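# Place three loose gears on furnace tray, small end up

## Task

Put each of the three loose gears onto an unoccupied spot on the furnace tray with its smaller end pointing upward, and release the grippers once all three are there.

## Robot and tools

Robot: two six-joint arms, left_arm and right_arm, each ending in a two-finger parallel gripper. Their bases sit at (+0.043, +0.307, 0) m and (+0.046, -0.240, 0) m in the scene frame, turned slightly (quat_wxyz +0.996,0,0,+0.086 and +0.999,0,0,-0.054). Scene frame: origin on the table surface midway between the arms, +x away from the robot over the table, +z up, left_arm on the +y side. The arm names do not indicate left or right in any picture. Joint ranges (rad): waist -2.880..2.880, shoulder 0..3.142, elbow 0..3.019, wrist pitch -1.693..1.571, wrist yaw -1.571..1.571, wrist roll -2.094..2.094.

Gripper axes: the fingers extend along the gripper's +z and close along its y. end_effector_position is the pinch point between the pads, roughly 1 cm short of the fingertips.

execute_actions(actions, pictures): actions holds zero or one item. An empty list only reports the state. An item with "rows" is a motion: 1 to 15 rows, "steps" 1 to 15 (default 15), each step 1/30 s; row k drives step k and the final row repeats to fill. Every row is a single list of 14 numbers, each in [-1, 1]: left_arm dx, dy, dz, rx, ry, rz, opening, then right_arm dx, dy, dz, rx, ry, rz, opening. Both arms must be filled even if one stays still. dx..rz are offsets, not poses, expressed in that gripper's own axes and measured from its pose in the most recent result showing it (or, before any result in the scene shows it and for any call after the first within one reply, from where the gripper is when the action begins). All rows share that same reference; they do not accumulate. Scale: 1.0 = 0.6 m for dx/dy/dz and 180 degrees for the rotation; rx, ry, rz form one rotation vector. opening is absolute: +1 fully open (0.094 m), -1 closed. An item with only "steps" (up to 300, no rows) is a wait counted from the previous result, so reply time eats into it. pictures (boolean) toggles camera images; they come by default. A refused call moves nothing.

move(target, speed): target is one 14-number row in the same layout and frame as above, again offsets from the last shown pose. Each gripper travels a straight path toward its goal, both finishing together, in 0.5 to 10 s; if longer is needed both stop at 10 s short of the goal. speed is m/s per arm, 0.002 to 0.5 (default 0.25); rotation is capped at twice that in rad/s. Openings are applied at the start. Paths ignore obstacles and the other arm. The result adds a "move:" line giving the ending (done, off_target, moving, held, fault) and any limits (paced: the commanded pose was clipped; held: a safety check blocked some steps, after which the arm may jump faster than speed), plus each gripper's remaining distance to its goal. If the ending names one arm only, the other finished fine.

wait(seconds): 0 to 10 s of letting the simulation run with no new command. zoom_image(camera, region): enlarges part of the latest image from cam_high, cam_low, cam_left_wrist or cam_right_wrist (all 504x504); region is [x0, y0, x1, y1] in pixels from the top-left, no larger than 504 by 504. read_manual(section): returns only licence text; no motion. finished_scene(scene): closes the current scene (give its number) permanently and reports whether the goal held; answering with no tool call also ends everything.

Control behaviour: each step, the commanded pose is limited to 70 mm and 16 degrees from the measured pose, and damped inverse kinematics favours position over orientation. After an action the arm keeps going only up to its last clipped pose, so long reaches need several calls; check the reported pose. Arms tend to finish a centimetre or more low, and zero offsets pull back to the reference pose, which can let an arm sag. To keep an arm in place, send the correction back to its intended pose in the first call of a reply and zeros afterwards, aiming higher if it still droops. The elbow never quite straightens; near full reach the gripper overshoots speed and strays.

Results: a state line "left_arm: ... | right_arm: ..." with position (m) and quat_wxyz in the scene frame, less accurate at long reach; "pose unreachable" means the clearance check altered or stopped that arm's command; HELD flags steps not sent; a "Hand target" line shows where the controller is steering each gripper. grip_measured is the finger opening on the command scale (last Joint positions number is metres), each gripper biased by up to about 1 mm. To grasp, command about 0.03 below grip_measured; less than that grips more gently. Pad force tops out near 50-62 N and is weaker on very thin parts. Joint torques are noisy, offset drive outputs. Holding loads warms motors: a MOTOR HOT line appears at 85 °C, and at 100 °C the arm drops everything and stops (OVER-TEMPERATURE FAULT).

Avoid: letting gears or anything else fall off the table, dropping or slipping held parts, fast impacts, driving far past a contact (it presses harder), and arms touching each other. Occasional external tugs on held parts or pushes on loose objects can occur. Time spent thinking counts as the simulation runs.

Each tool is called after "Request:" as name(argument=value, ...), one argument or row to a line, values as JSON.

## Session

Request:
execute_actions(
  actions=[],
)

Scene clock: 0.00 s of 6000.00 s.
left_arm: end_effector_position=(+0.1538, +0.7039, +0.2368) grip_measured=+1.000 end_effector_quat_wxyz=(+0.709, -0.328, +0.614, -0.113) | right_arm: end_effector_position=(+0.3922, +0.0080, +0.2696) grip_measured=+1.000 end_effector_quat_wxyz=(+0.004, -0.578, +0.815, -0.032)
Joint positions: left_arm=[ 1.552  1.416  0.529  1.058  1.389 -0.816  0.094] | right_arm=[ 0.757  1.447  1.448 -1.567  0.063 -0.585  0.094]
Joint velocities: left_arm=[-0.005 -0.005 -0.007  0.002 -0.007 -0.037  0.   ] | right_arm=[-0.015 -0.005 -0.007  0.012 -0.066 -0.022  0.   ]
Joint torques (N m, as the arm reports them, + toward a larger angle): no reading
Motor temperatures (°C, as the motors report them): left_arm=[29 31 26 28 29 30] | right_arm=[27 29 27 30 29 26]
Hand target (left_arm): +0.153, +0.709, +0.245; +0.712, -0.319, +0.617, -0.105
Hand target (right_arm): +0.398, +0.012, +0.285; +0.023, -0.578, +0.815, -0.031

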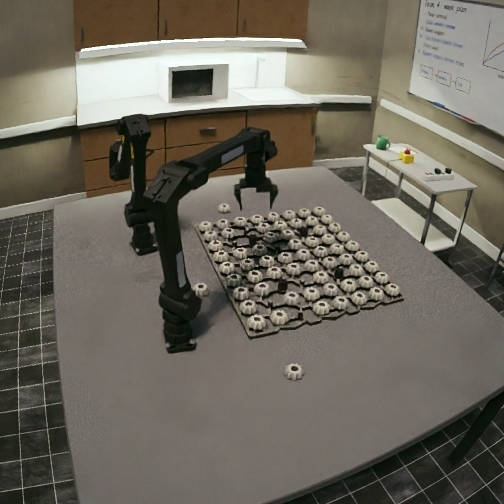

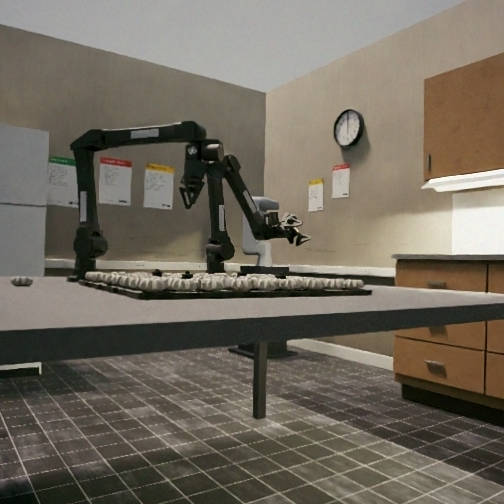

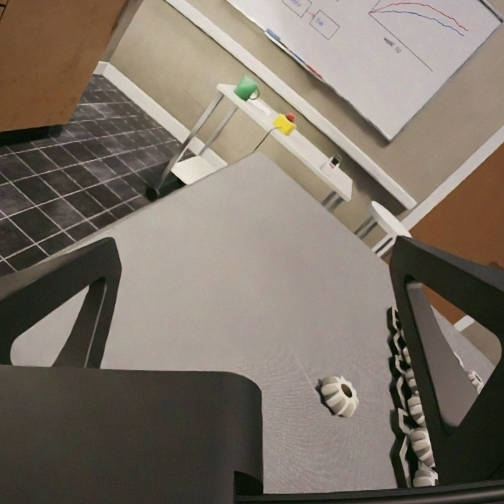

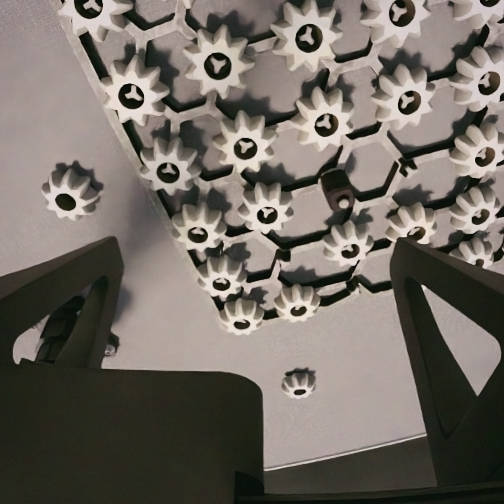

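Request:
zoom_image(
  camera="cam_high",
  region=[170, 180, 420, 400],
)

Request:
zoom_image(
  camera="cam_right_wrist",
  region=[0, 0, 504, 420],
)

Request:
zoom_image(
  camera="cam_low",
  region=[0, 240, 252, 320],
)

Region (170, 180, 420, 400) of cam_high's 504x504 image, scaled by 2.016, with more detail than that image has; it fills the top 444 rows of this view, and the rest is white.

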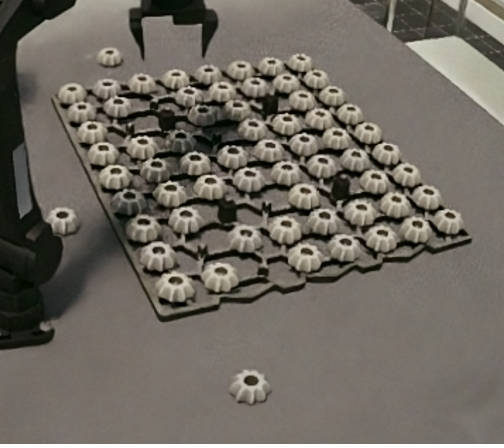

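Region (0, 0, 504, 420) of cam_right_wrist's 504x504 image, scaled by 1.000.

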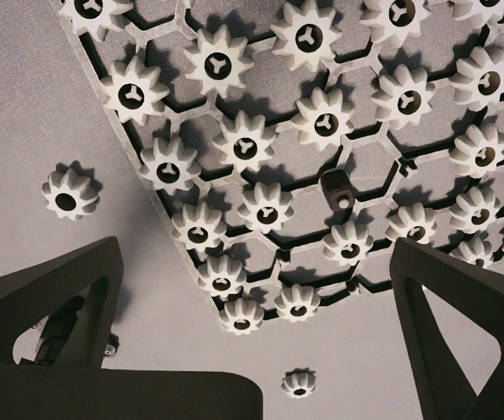

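Region (0, 240, 252, 320) of cam_low's 504x504 image, scaled by 2.000, with more detail than that image has; it fills the top 160 rows of this view, and the rest is white.

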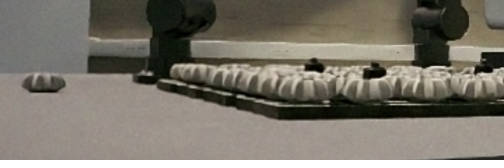

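Request:
zoom_image(
  camera="cam_low",
  region=[0, 260, 120, 300],
)

Request:
zoom_image(
  camera="cam_high",
  region=[180, 270, 330, 400],
)

Request:
zoom_image(
  camera="cam_left_wrist",
  region=[280, 300, 480, 500],
)

Region (0, 260, 120, 300) of cam_low's 504x504 image, scaled by 4.200, with more detail than that image has.

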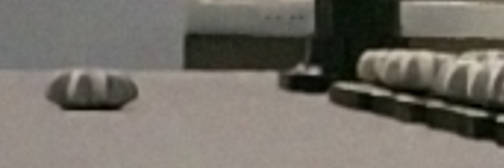

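Region (180, 270, 330, 400) of cam_high's 504x504 image, scaled by 3.360, with more detail than that image has; it fills the top 437 rows of this view, and the rest is white.

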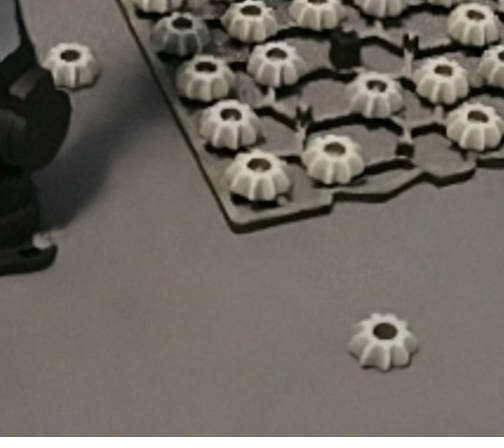

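Region (280, 300, 480, 500) of cam_left_wrist's 504x504 image, scaled by 2.520, with more detail than that image has.

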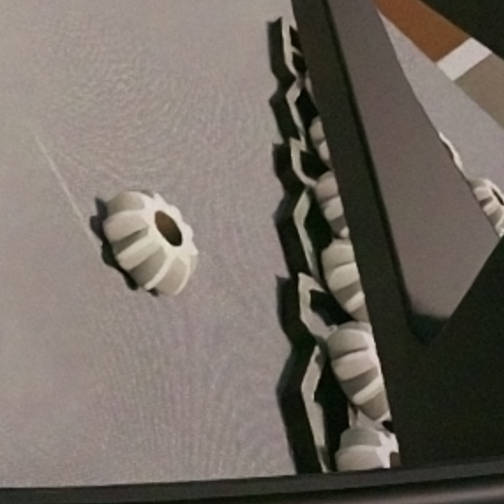

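Request:
move(
  target=[0.377,-0.379,0.337,-0.0829,0.520,0.2406,1, 0.703,-0.107,0.178,-0.0218,0.0027,0.3925,1],
  speed=0.3,
)

Scene clock: 35.87 s of 6000.00 s.
left_arm: end_effector_position=(+0.4330, +0.4650, +0.1835) grip_measured=+1.000 end_effector_quat_wxyz=(-0.015, +0.006, +1.000, -0.015) | right_arm: end_effector_position=(+0.3150, -0.4166, +0.1812) grip_measured=+1.000 end_effector_quat_wxyz=(-0.004, +0.005, +1.000, +0.005)
Joint positions: left_arm=[ 0.221  1.486  1.263 -1.387  0.016  0.405  0.094] | right_arm=[-0.474  1.21   0.994 -1.368 -0.004 -0.572  0.094]
Joint velocities: left_arm=[-0.015 -0.015 -0.002  0.002  0.007 -0.066  0.   ] | right_arm=[-0.015  0.005  0.007  0.007  0.007 -0.037  0.   ]
Joint torques (N m, as the arm reports them, + toward a larger angle): left_arm=[  0.58 -10.92  11.71  -0.26  -0.03  -0.12] | right_arm=[ 0.65 -5.25  7.97  1.18 -0.05 -0.06]
Motor temperatures (°C, as the motors report them): left_arm=[29 31 30 28 29 30] | right_arm=[27 30 31 30 29 26]
Hand target (left_arm): +0.447, +0.473, +0.203; +0.003, -0.001, +1.000, -0.006
Hand target (right_arm): +0.322, -0.421, +0.185; +0.007, -0.000, +1.000, -0.000
Off the commanded pose (left_arm): 0.024 m, 3 deg.
Off the commanded pose (right_arm): 0.003 m, 1 deg.
After step 90, 29.37 s passed at rest.
move: off_target (left_arm); limits=paced

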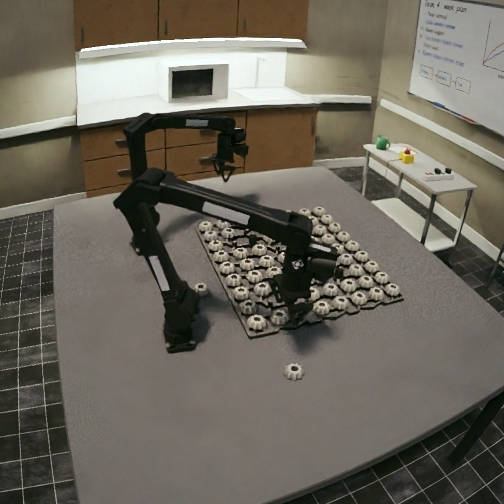

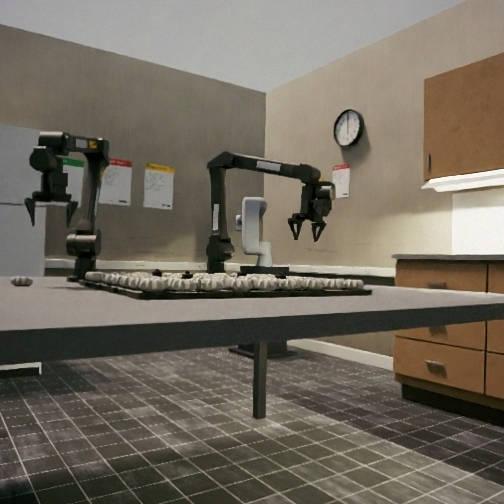

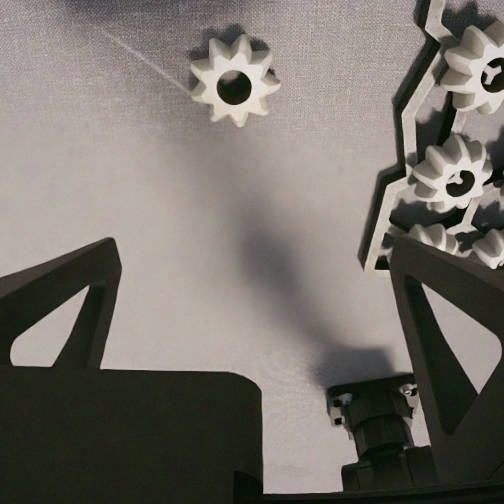

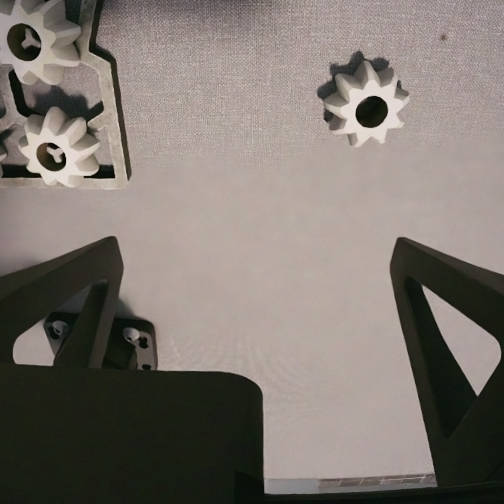

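Request:
move(
  target=[-0.038,0.02,0.156,-0.0095,-0.0095,-0.004,1, -0.0133,-0.133,0.185,0,0,0,1],
  speed=0.2,
)

Scene clock: 48.00 s of 6000.00 s.
left_arm: end_effector_position=(+0.4507, +0.4748, +0.0926) grip_measured=+1.000 end_effector_quat_wxyz=(-0.002, +0.003, +1.000, -0.002) | right_arm: end_effector_position=(+0.3192, -0.4929, +0.0692) grip_measured=+1.000 end_effector_quat_wxyz=(-0.009, +0.009, +1.000, +0.011)
Joint positions: left_arm=[ 0.221  1.596  1.138 -1.118  0.003  0.4    0.094] | right_arm=[-0.639  1.474  0.926 -1.051 -0.003 -0.729  0.094]
Joint velocities: left_arm=[ 0.005 -0.015 -0.007 -0.012 -0.051 -0.007  0.   ] | right_arm=[-0.005 -0.015  0.002 -0.017 -0.007  0.022  0.   ]
Joint torques (N m, as the arm reports them, + toward a larger angle): left_arm=[  0.2  -12.54   7.12   0.7   -0.05  -0.12] | right_arm=[ 0.41 -8.95  6.05  1.11  0.12 -0.03]
Motor temperatures (°C, as the motors report them): left_arm=[29 31 32 28 29 30] | right_arm=[27 30 30 30 29 26]
Hand target (left_arm): +0.453, +0.475, +0.089; -0.000, -0.000, +1.000, +0.000
Hand target (right_arm): +0.320, -0.496, +0.070; -0.003, +0.005, +1.000, +0.005
Off the commanded pose (left_arm): 0.004 m, 1 deg.
Off the commanded pose (right_arm): 0.003 m, 1 deg.
After step 90, 8.03 s passed at rest.
move: done

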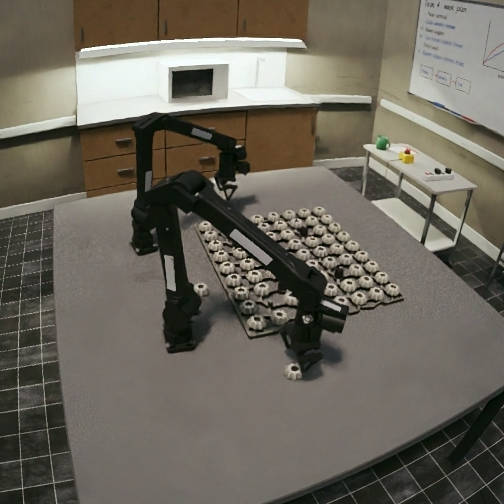

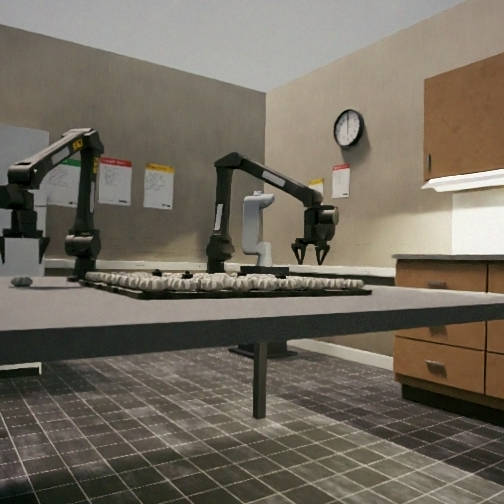

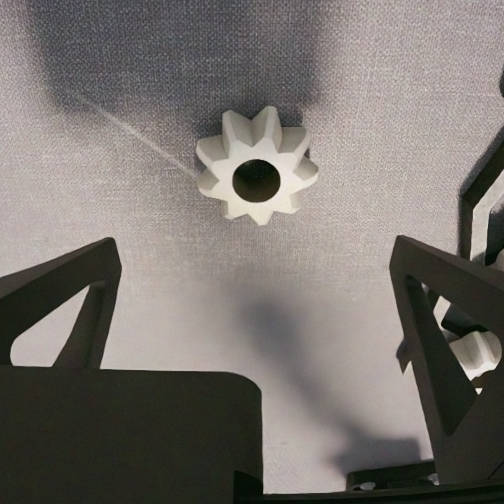

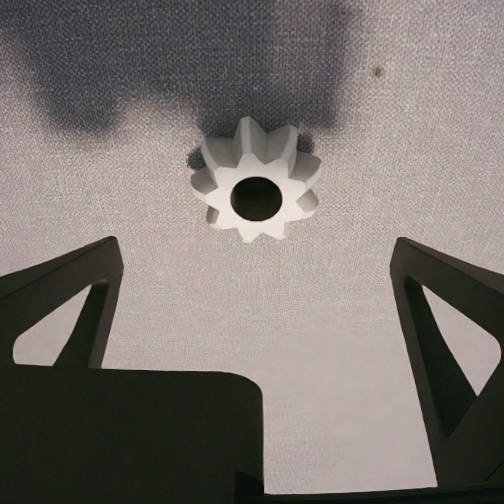

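Request:
move(
  target=[0,0,0.13,0,0,0,1, 0,0,0.092,0.007,-0.0057,-0.0057,1],
  speed=0.08,
)

Scene clock: 56.10 s of 6000.00 s.
left_arm: end_effector_position=(+0.4507, +0.4748, +0.0216) grip_measured=+1.000 end_effector_quat_wxyz=(-0.000, +0.003, +1.000, -0.002) | right_arm: end_effector_position=(+0.3161, -0.4904, +0.0173) grip_measured=+1.000 end_effector_quat_wxyz=(-0.002, +0.006, +1.000, +0.003)
Joint positions: left_arm=[ 0.221  1.696  1.048 -0.926  0.003  0.399  0.094] | right_arm=[-0.639  1.543  0.837 -0.872 -0.002 -0.736  0.094]
Joint velocities: left_arm=[ 0.015 -0.015 -0.012 -0.002  0.022 -0.037  0.   ] | right_arm=[-0.024 -0.015 -0.007 -0.007 -0.022 -0.037  0.   ]
Joint torques (N m, as the arm reports them, + toward a larger angle): left_arm=[  0.52 -12.28   6.12   0.73   0.04  -0.01] | right_arm=[ 0.65 -8.12  5.42  1.14  0.18 -0.06]
Motor temperatures (°C, as the motors report them): left_arm=[29 32 31 28 29 30] | right_arm=[27 30 30 30 29 26]
Hand target (left_arm): +0.450, +0.475, +0.015; -0.002, +0.003, +1.000, -0.002
Hand target (right_arm): +0.317, -0.492, +0.014; -0.000, +0.000, +1.000, -0.000
Off the commanded pose (left_arm): 0.007 m, 0 deg.
Off the commanded pose (right_arm): 0.004 m, 1 deg.
After step 90, 3.73 s passed at rest.
move: done

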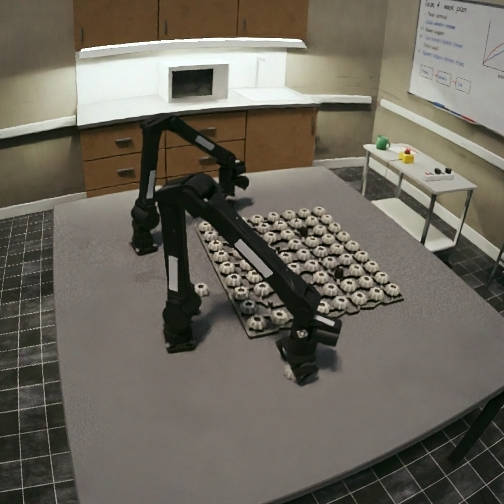

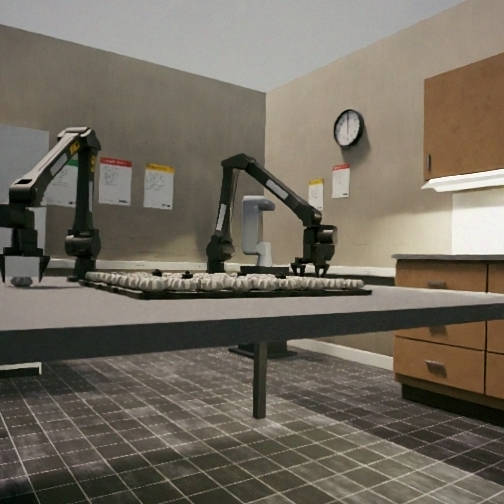

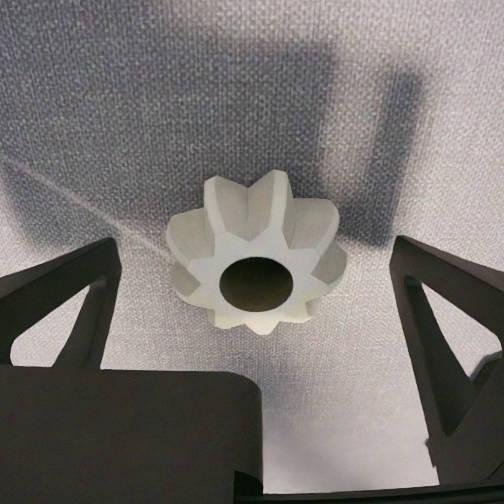

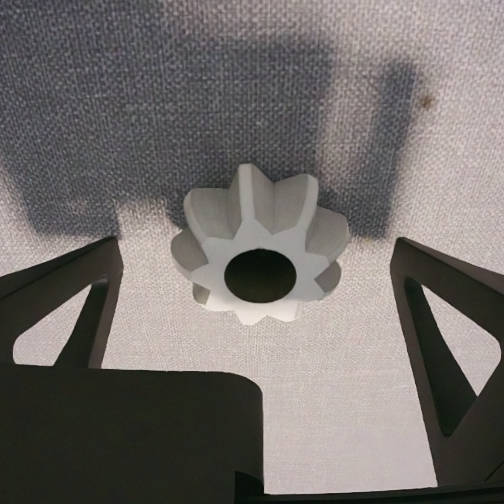

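Request:
zoom_image(
  camera="cam_low",
  region=[0, 250, 90, 300],
)

Region (0, 250, 90, 300) of cam_low's 504x504 image, scaled by 5.600, with more detail than that image has.

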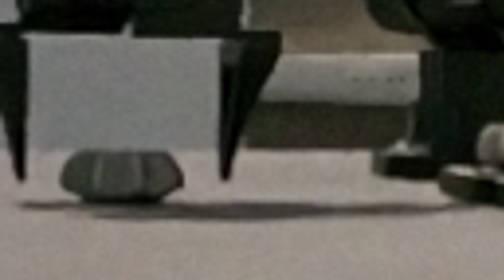

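Request:
move(
  target=[0,0,0.012,0,0,0,1, 0,0,0.015,0,0,0,1],
  speed=0.03,
)

Request:
zoom_image(
  camera="cam_low",
  region=[0, 250, 90, 300],
)

Scene clock: 61.20 s of 6000.00 s.
left_arm: end_effector_position=(+0.4518, +0.4752, +0.0216) grip_measured=+1.000 end_effector_quat_wxyz=(+0.002, +0.003, +1.000, -0.001) | right_arm: end_effector_position=(+0.3173, -0.4915, +0.0138) grip_measured=+1.000 end_effector_quat_wxyz=(-0.001, +0.006, +1.000, +0.003)
Joint positions: left_arm=[ 0.221  1.696  1.048 -0.921  0.003  0.399  0.094] | right_arm=[-0.639  1.553  0.837 -0.861 -0.002 -0.736  0.094]
Joint velocities: left_arm=[-0.015 -0.024 -0.027  0.002 -0.125 -0.037  0.   ] | right_arm=[ 0.005 -0.005 -0.007  0.012  0.022  0.051  0.   ]
Joint torques (N m, as the arm reports them, + toward a larger angle): left_arm=[  0.42 -12.03   5.97   0.74   0.05  -0.02] | right_arm=[ 0.88 -8.07  4.94  1.21  0.07  0.09]
Motor temperatures (°C, as the motors report them): left_arm=[29 32 30 28 29 30] | right_arm=[27 30 30 30 29 26]
Hand target (left_arm): +0.451, +0.475, +0.014; -0.001, +0.003, +1.000, -0.002
Hand target (right_arm): +0.316, -0.490, +0.008; -0.002, +0.006, +1.000, +0.003
Off the commanded pose (left_arm): 0.007 m, 0 deg.
Off the commanded pose (right_arm): 0.006 m, 0 deg.
After step 90, 1.37 s passed at rest.
move: done

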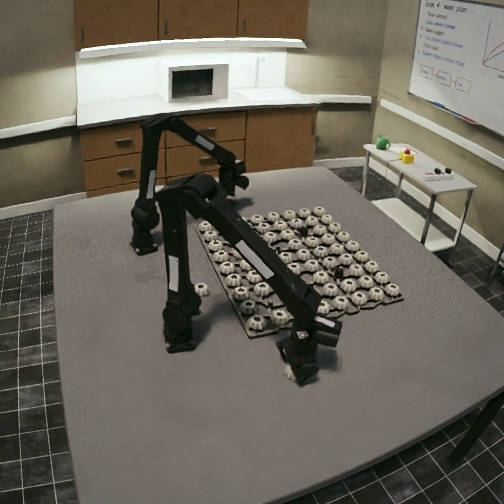

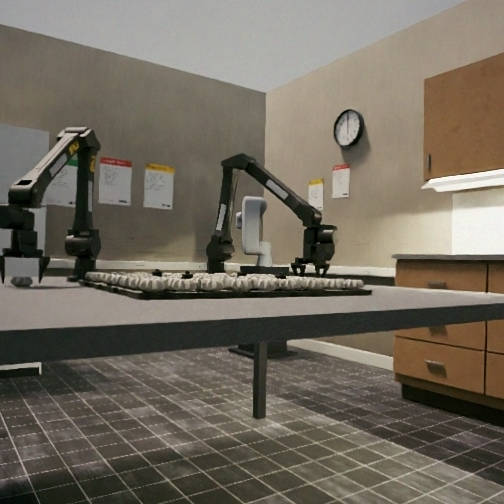

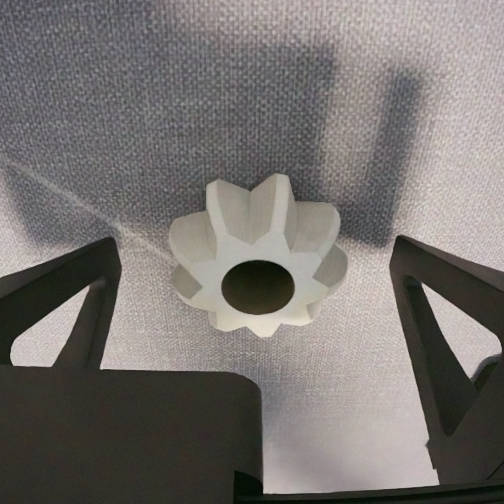

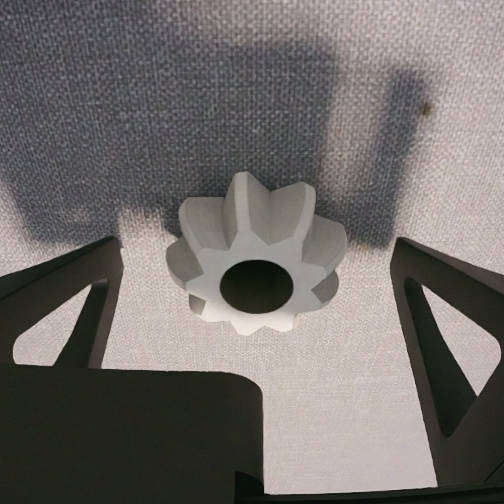

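Region (0, 250, 90, 300) of cam_low's 504x504 image, scaled by 5.600, with more detail than that image has.

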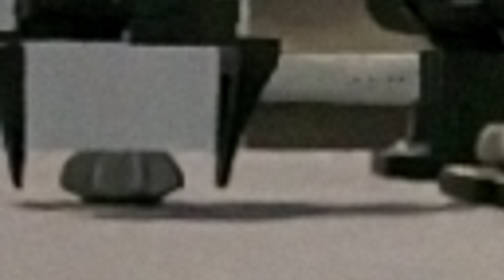

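Request:
move(
  target=[0,0,0.018,0,0,0,1, 0,0,0.016,0,0,0,1],
  speed=0.03,
)

Request:
zoom_image(
  camera="cam_low",
  region=[0, 250, 90, 300],
)

Scene clock: 63.87 s of 6000.00 s.
left_arm: end_effector_position=(+0.4550, +0.4766, +0.0216) grip_measured=+1.000 end_effector_quat_wxyz=(+0.008, +0.003, +1.000, +0.002) | right_arm: end_effector_position=(+0.3170, -0.4913, +0.0086) grip_measured=+1.000 end_effector_quat_wxyz=(-0.002, +0.006, +1.000, +0.003)
Joint positions: left_arm=[ 0.221  1.696  1.048 -0.906  0.003  0.399  0.094] | right_arm=[-0.639  1.564  0.832 -0.847 -0.002 -0.736  0.094]
Joint velocities: left_arm=[ 0.005 -0.005 -0.012 -0.017 -0.051  0.007  0.   ] | right_arm=[ 0.005  0.005 -0.012  0.007  0.007 -0.007  0.   ]
Joint torques (N m, as the arm reports them, + toward a larger angle): left_arm=[  0.45 -11.62   5.78   0.77   0.04  -0.02] | right_arm=[ 0.72 -8.05  5.34  1.01  0.03  0.08]
Motor temperatures (°C, as the motors report them): left_arm=[29 32 30 28 29 30] | right_arm=[27 30 30 30 29 26]
Hand target (left_arm): +0.452, +0.475, +0.011; +0.002, +0.003, +1.000, -0.001
Hand target (right_arm): +0.317, -0.492, +0.004; -0.001, +0.006, +1.000, +0.003
Off the commanded pose (left_arm): 0.011 m, 1 deg.
Off the commanded pose (right_arm): 0.004 m, 0 deg.
move: off_target (left_arm)

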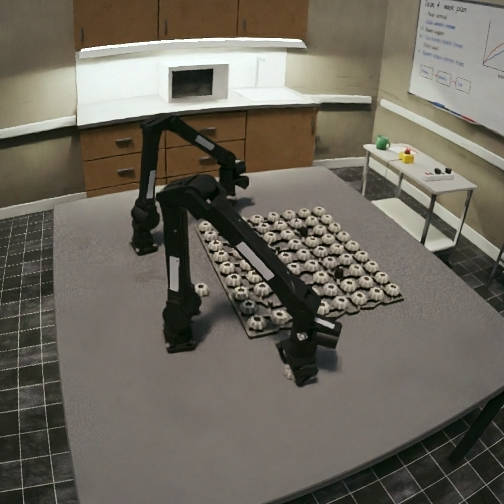

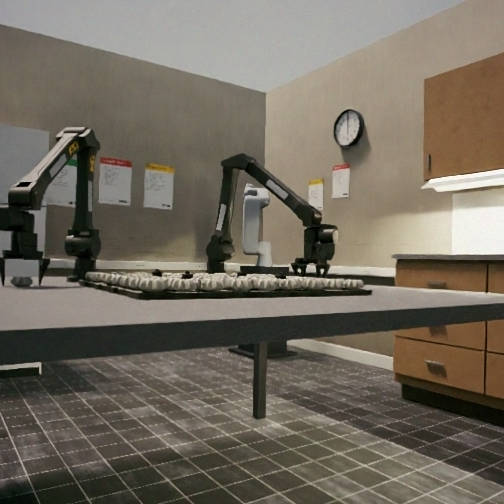

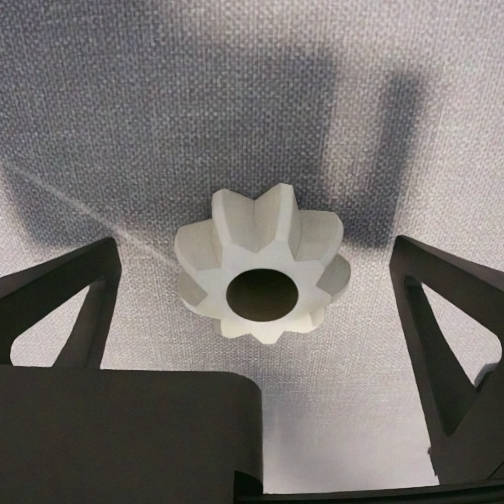

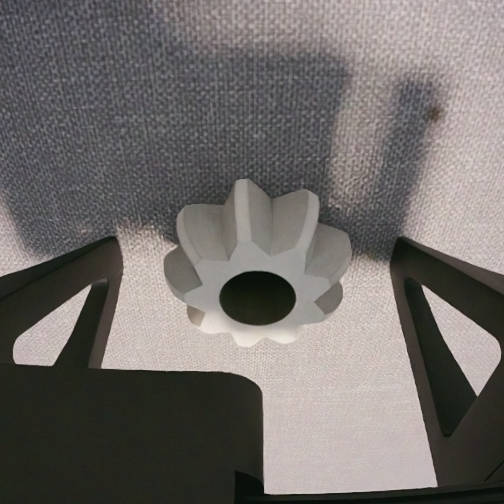

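Region (0, 250, 90, 300) of cam_low's 504x504 image, scaled by 5.600, with more detail than that image has.

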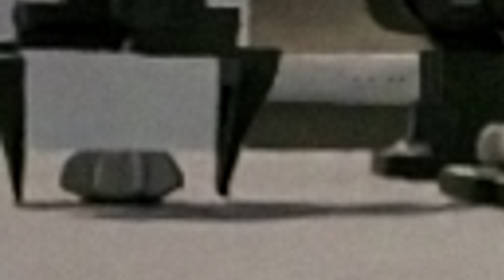

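Request:
move(
  target=[0.007,-0.0025,0.025,0.001,0.005,-0.002,1, 0,0,0,0,0,0,0.1],
  speed=0.03,
)

Scene clock: 69.30 s of 6000.00 s.
left_arm: end_effector_position=(+0.4526, +0.4756, +0.0158) grip_measured=+1.000 end_effector_quat_wxyz=(+0.006, +0.003, +1.000, +0.001) | right_arm: end_effector_position=(+0.3170, -0.4913, +0.0086) grip_measured=+0.200 end_effector_quat_wxyz=(-0.002, +0.006, +1.000, +0.003)
Joint positions: left_arm=[ 0.221  1.703  1.039 -0.896  0.003  0.399  0.094] | right_arm=[-0.639  1.564  0.832 -0.847 -0.002 -0.736  0.056]
Joint velocities: left_arm=[ 0.005 -0.015 -0.002 -0.012  0.022  0.037  0.   ] | right_arm=[-0.015 -0.005  0.002  0.007 -0.022 -0.066 -0.001]
Joint torques (N m, as the arm reports them, + toward a larger angle): left_arm=[  0.39 -11.41   6.04   0.73  -0.05  -0.09] | right_arm=[ 0.83 -8.65  5.47  0.62  0.03  0.08]
Motor temperatures (°C, as the motors report them): left_arm=[29 32 30 28 29 30] | right_arm=[27 30 30 30 29 26]
Hand target (left_arm): +0.451, +0.475, +0.007; +0.001, -0.000, +1.000, +0.000
Hand target (right_arm): +0.317, -0.491, +0.009; -0.002, +0.006, +1.000, +0.003
Off the commanded pose (left_arm): 0.009 m, 1 deg.
Off the commanded pose (right_arm): 0.000 m, 0 deg.
After step 90, 1.57 s passed at rest.
move: done

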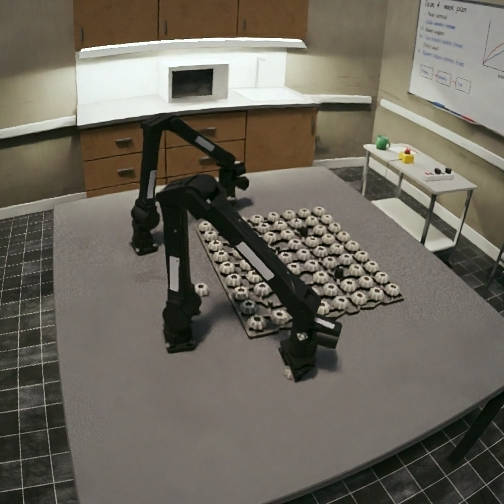

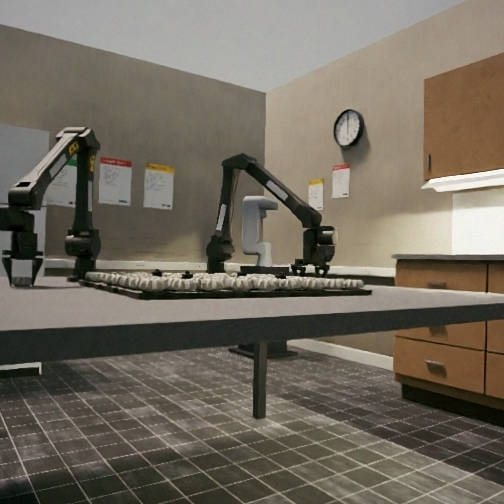

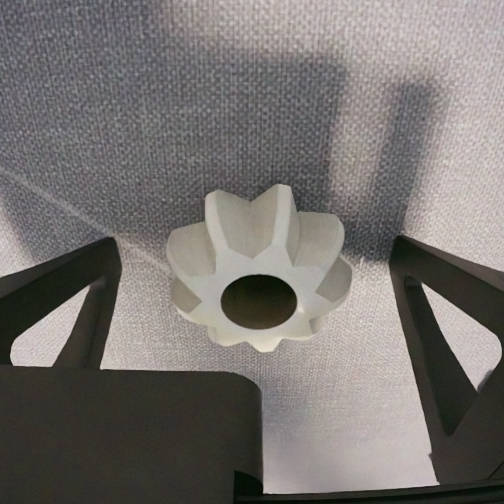

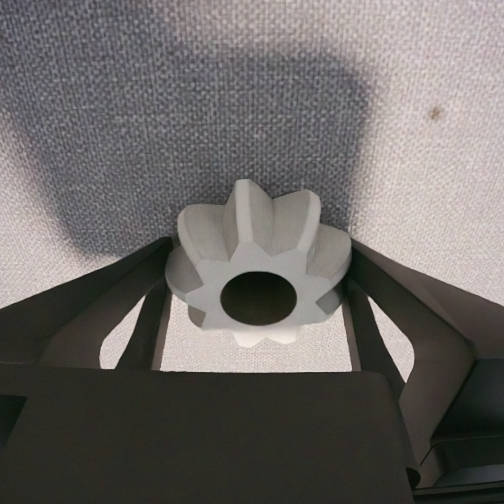

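Request:
move(
  target=[0,0,0,0,0,0,0.16, 0,0,0,0,0,0,0.16],
  speed=0.03,
)

Scene clock: 71.33 s of 6000.00 s.
left_arm: end_effector_position=(+0.4526, +0.4755, +0.0158) grip_measured=+0.190 end_effector_quat_wxyz=(+0.006, +0.003, +1.000, +0.001) | right_arm: end_effector_position=(+0.3170, -0.4913, +0.0086) grip_measured=+0.200 end_effector_quat_wxyz=(-0.002, +0.006, +1.000, +0.003)
Joint positions: left_arm=[ 0.221  1.703  1.039 -0.896  0.003  0.399  0.056] | right_arm=[-0.639  1.564  0.832 -0.847 -0.002 -0.736  0.056]
Joint velocities: left_arm=[-0.015 -0.005 -0.002  0.007  0.037  0.051  0.001] | right_arm=[-0.005  0.005  0.002 -0.022 -0.066  0.007  0.   ]
Joint torques (N m, as the arm reports them, + toward a larger angle): left_arm=[  0.42 -12.91   6.37   0.26   0.04  -0.02] | right_arm=[ 0.49 -8.38  5.53  0.56  0.03  0.12]
Motor temperatures (°C, as the motors report them): left_arm=[29 32 29 28 29 30] | right_arm=[27 30 30 30 29 26]
Hand target (left_arm): +0.453, +0.476, +0.016; +0.005, +0.003, +1.000, +0.001
Hand target (right_arm): +0.317, -0.491, +0.009; -0.002, +0.006, +1.000, +0.003
Off the commanded pose (left_arm): 0.000 m, 0 deg.
Off the commanded pose (right_arm): 0.000 m, 0 deg.
move: done

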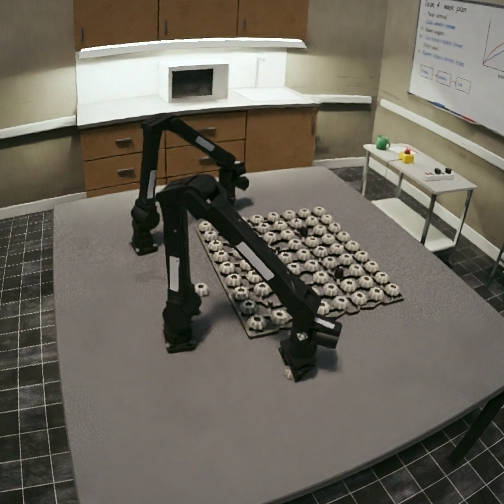

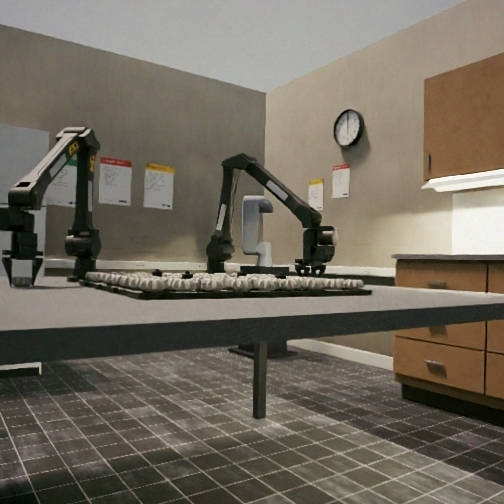

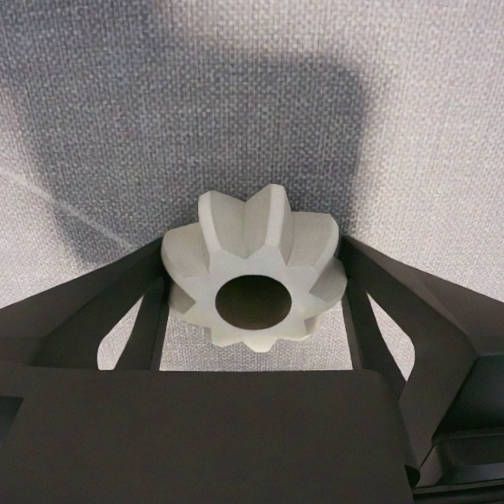

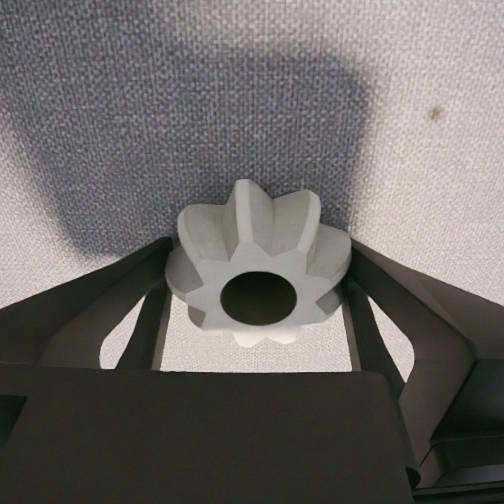

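Request:
move(
  target=[0.088,-0.459,-0.307,0,0.004,-0.002,0.155, -0.222,0.335,-0.185,0.002,0,-0.004,0.16],
  speed=0.2,
)

Scene clock: 82.43 s of 6000.00 s.
left_arm: end_effector_position=(+0.3769, +0.2046, +0.1641) grip_measured=+0.190 end_effector_quat_wxyz=(-0.040, +0.007, +0.999, +0.010) | right_arm: end_effector_position=(+0.4274, -0.2869, +0.0919) grip_measured=+0.200 end_effector_quat_wxyz=(-0.034, -0.006, +0.999, +0.008)
Joint positions: left_arm=[-0.466  1.341  1.061 -1.372  0.004 -0.28   0.056] | right_arm=[-0.016  1.499  1.02  -1.162 -0.006 -0.137  0.056]
Joint velocities: left_arm=[ 0.015 -0.005 -0.007 -0.012 -0.051 -0.066  0.   ] | right_arm=[-0.015 -0.005 -0.022 -0.012 -0.022 -0.007 -0.   ]
Joint torques (N m, as the arm reports them, + toward a larger angle): left_arm=[ 0.69 -9.73 12.   -0.36 -0.11 -0.09] | right_arm=[ 0.9  -9.24 10.78  0.01  0.21  0.23]
Motor temperatures (°C, as the motors report them): left_arm=[29 32 30 28 29 30] | right_arm=[27 30 30 30 29 26]
Hand target (left_arm): +0.395, +0.201, +0.195; -0.004, -0.000, +1.000, +0.001
Hand target (right_arm): +0.452, -0.290, +0.117; -0.005, -0.000, +1.000, +0.003
Off the commanded pose (left_arm): 0.040 m, 5 deg.
Off the commanded pose (right_arm): 0.039 m, 4 deg.
After step 90, 5.83 s passed at rest.
move: off_target (left_arm, right_arm)

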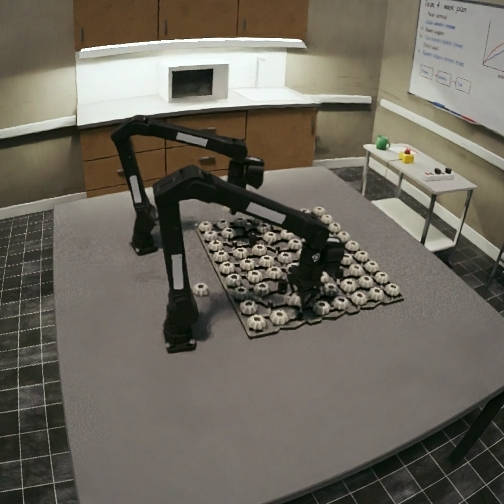

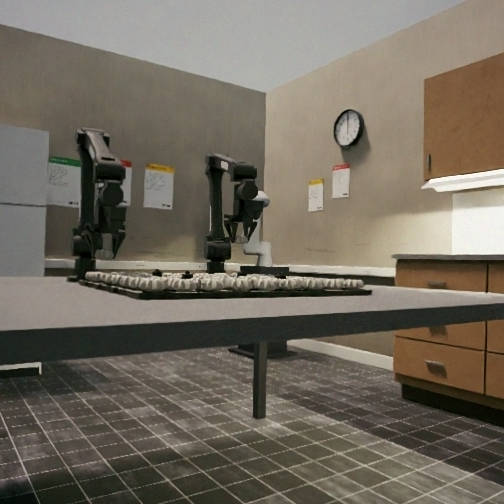

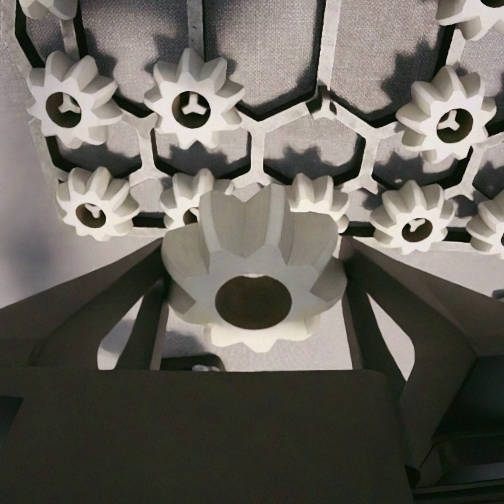

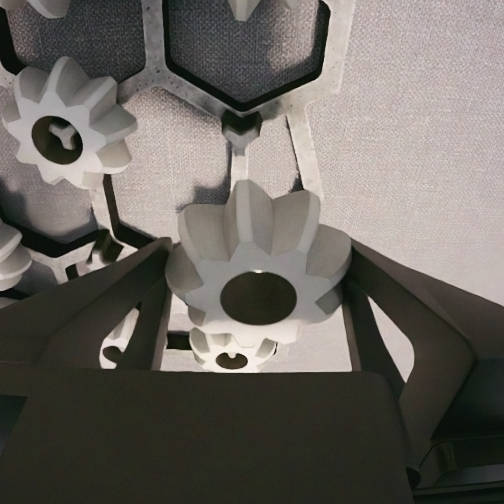

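Request:
move(
  target=[-0.037,-0.067,0.153,-0.004,-0.0266,0.2454,0.155, -0.046,0.012,0.042,-0.0037,-0.0226,0.2539,0.16],
  speed=0.15,
)

Scene clock: 105.87 s of 6000.00 s.
left_arm: end_effector_position=(+0.3886, +0.1720, +0.0696) grip_measured=+0.190 end_effector_quat_wxyz=(-0.008, +0.374, +0.927, +0.001) | right_arm: end_effector_position=(+0.4468, -0.2821, +0.0623) grip_measured=+0.200 end_effector_quat_wxyz=(-0.011, +0.381, +0.925, -0.002)
Joint positions: left_arm=[-0.544  1.462  0.914 -1.038 -0.003  0.394  0.056] | right_arm=[ 0.003  1.556  0.999 -1.036 -0.003  0.676  0.056]
Joint velocities: left_arm=[-0.005 -0.005  0.007  0.002 -0.007 -0.007 -0.   ] | right_arm=[-0.005  0.005  0.002 -0.007 -0.037  0.081  0.001]
Joint torques (N m, as the arm reports them, + toward a larger angle): left_arm=[ -0.24 -10.23   6.98   0.69   0.09   0.05] | right_arm=[ 1.77 -9.66  6.58  1.05  0.31  0.23]
Motor temperatures (°C, as the motors report them): left_arm=[29 32 33 28 29 30] | right_arm=[27 30 32 30 29 26]
Hand target (left_arm): +0.392, +0.167, +0.070; +0.000, +0.383, +0.924, +0.001
Hand target (right_arm): +0.453, -0.279, +0.065; -0.000, +0.382, +0.924, +0.000
Off the commanded pose (left_arm): 0.007 m, 1 deg.
Off the commanded pose (right_arm): 0.008 m, 1 deg.
After step 90, 17.30 s passed at rest.
move: done

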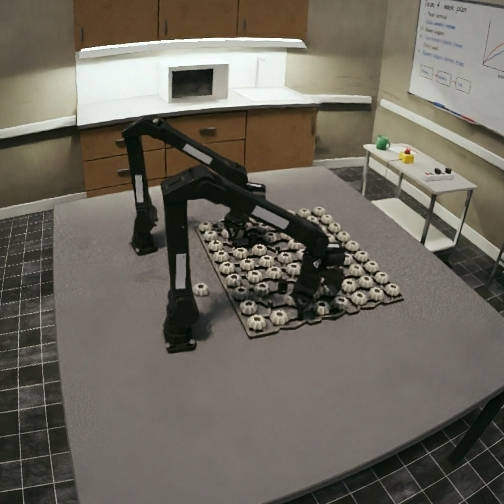

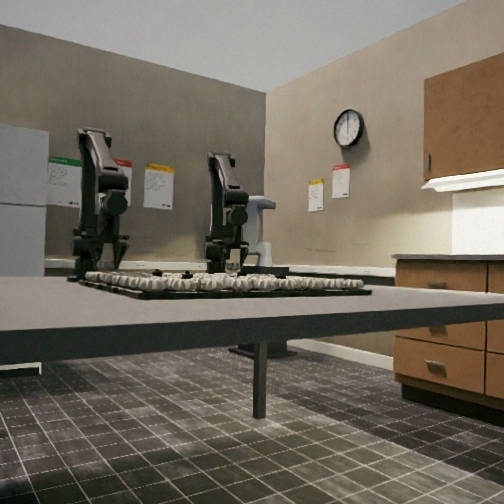

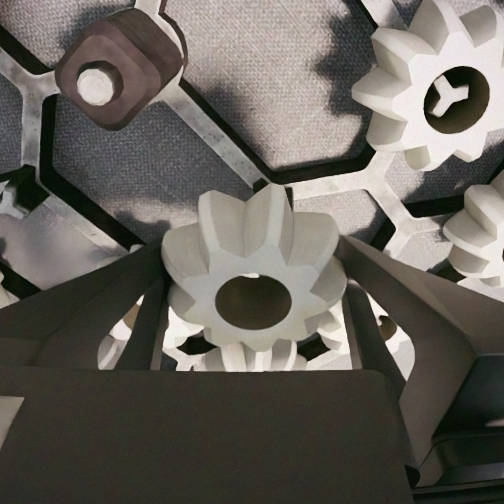

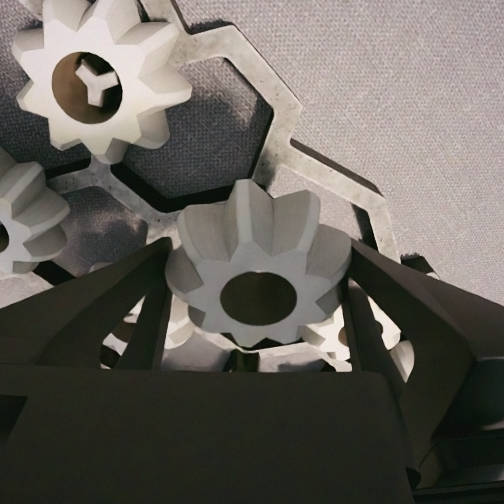

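Request:
zoom_image(
  camera="cam_left_wrist",
  region=[130, 60, 430, 360],
)

Request:
zoom_image(
  camera="cam_right_wrist",
  region=[100, 60, 400, 360],
)

Region (130, 60, 430, 360) of cam_left_wrist's 504x504 image, scaled by 1.680, with more detail than that image has.

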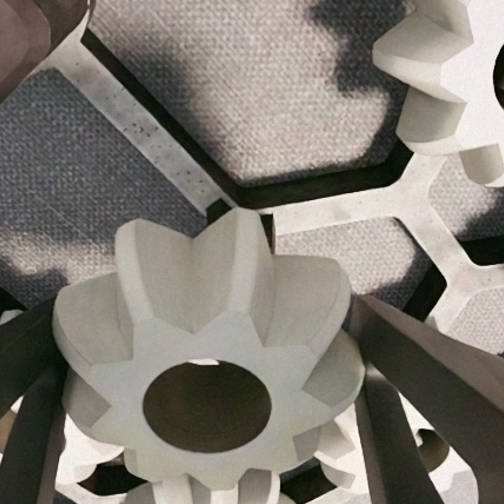

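Region (100, 60, 400, 360) of cam_right_wrist's 504x504 image, scaled by 1.680, with more detail than that image has.

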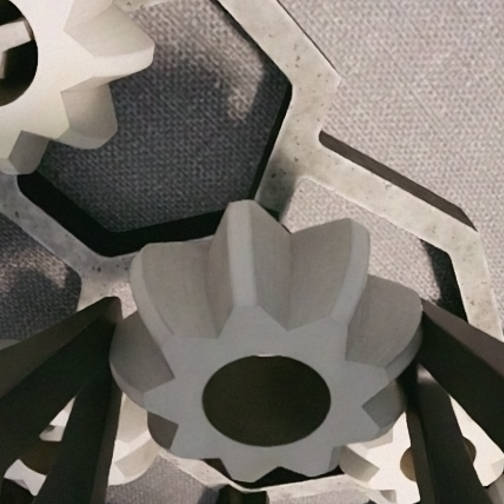

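Request:
move(
  target=[0,-0.019,0.03,0,0,0,0.155, 0.004,0.004,0.03,0,0,0,0.16],
  speed=0.04,
)

Scene clock: 116.60 s of 6000.00 s.
left_arm: end_effector_position=(+0.3773, +0.1684, +0.0513) grip_measured=+0.190 end_effector_quat_wxyz=(-0.015, +0.375, +0.927, +0.001) | right_arm: end_effector_position=(+0.4415, -0.2814, +0.0432) grip_measured=+0.200 end_effector_quat_wxyz=(-0.020, +0.382, +0.924, -0.004)
Joint positions: left_arm=[-0.565  1.478  0.874 -0.997 -0.003  0.377  0.056] | right_arm=[ 0.003  1.584  0.972 -0.999 -0.004  0.679  0.056]
Joint velocities: left_arm=[-0.005 -0.005 -0.017  0.007  0.066  0.022 -0.001] | right_arm=[-0.005 -0.005  0.007 -0.002  0.022 -0.022  0.001]
Joint torques (N m, as the arm reports them, + toward a larger angle): left_arm=[-0.4  -9.24  6.63  0.63  0.05 -0.09] | right_arm=[ 2.   -9.4   6.02  0.9   0.2   0.14]
Motor temperatures (°C, as the motors report them): left_arm=[29 32 32 28 29 30] | right_arm=[27 30 31 30 29 26]
Hand target (left_arm): +0.381, +0.164, +0.052; -0.008, +0.374, +0.927, +0.001
Hand target (right_arm): +0.446, -0.279, +0.044; -0.012, +0.381, +0.925, -0.002
Off the commanded pose (left_arm): 0.005 m, 1 deg.
Off the commanded pose (right_arm): 0.006 m, 1 deg.
After step 90, 6.90 s passed at rest.
move: done

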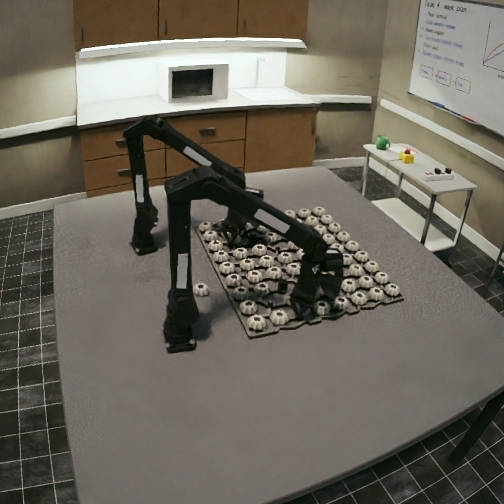

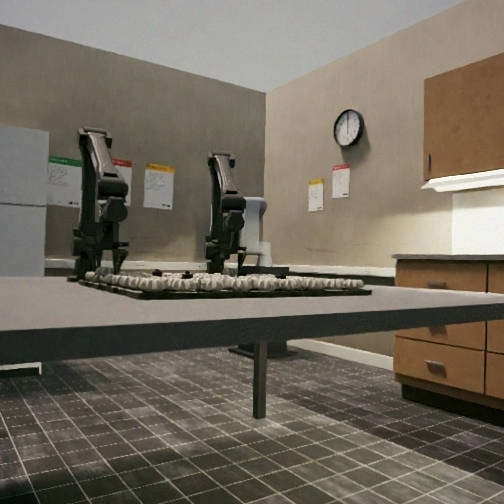

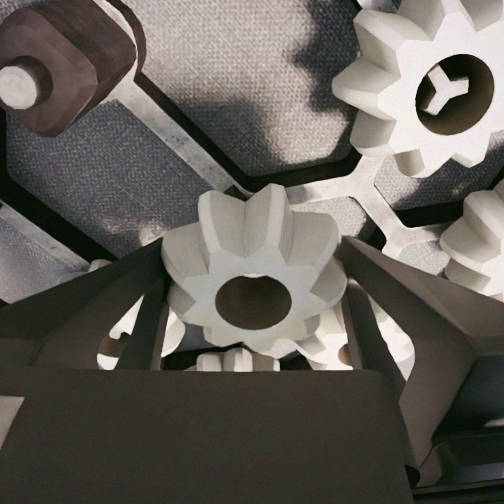

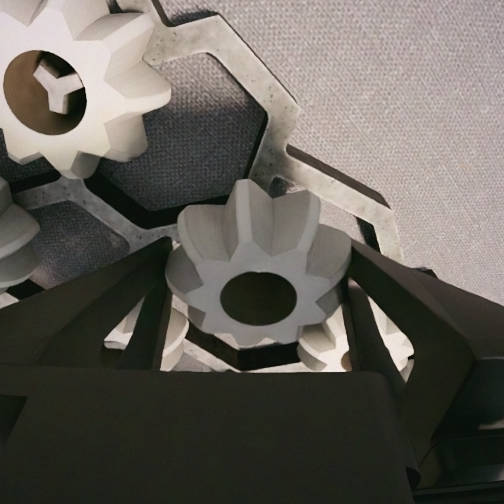

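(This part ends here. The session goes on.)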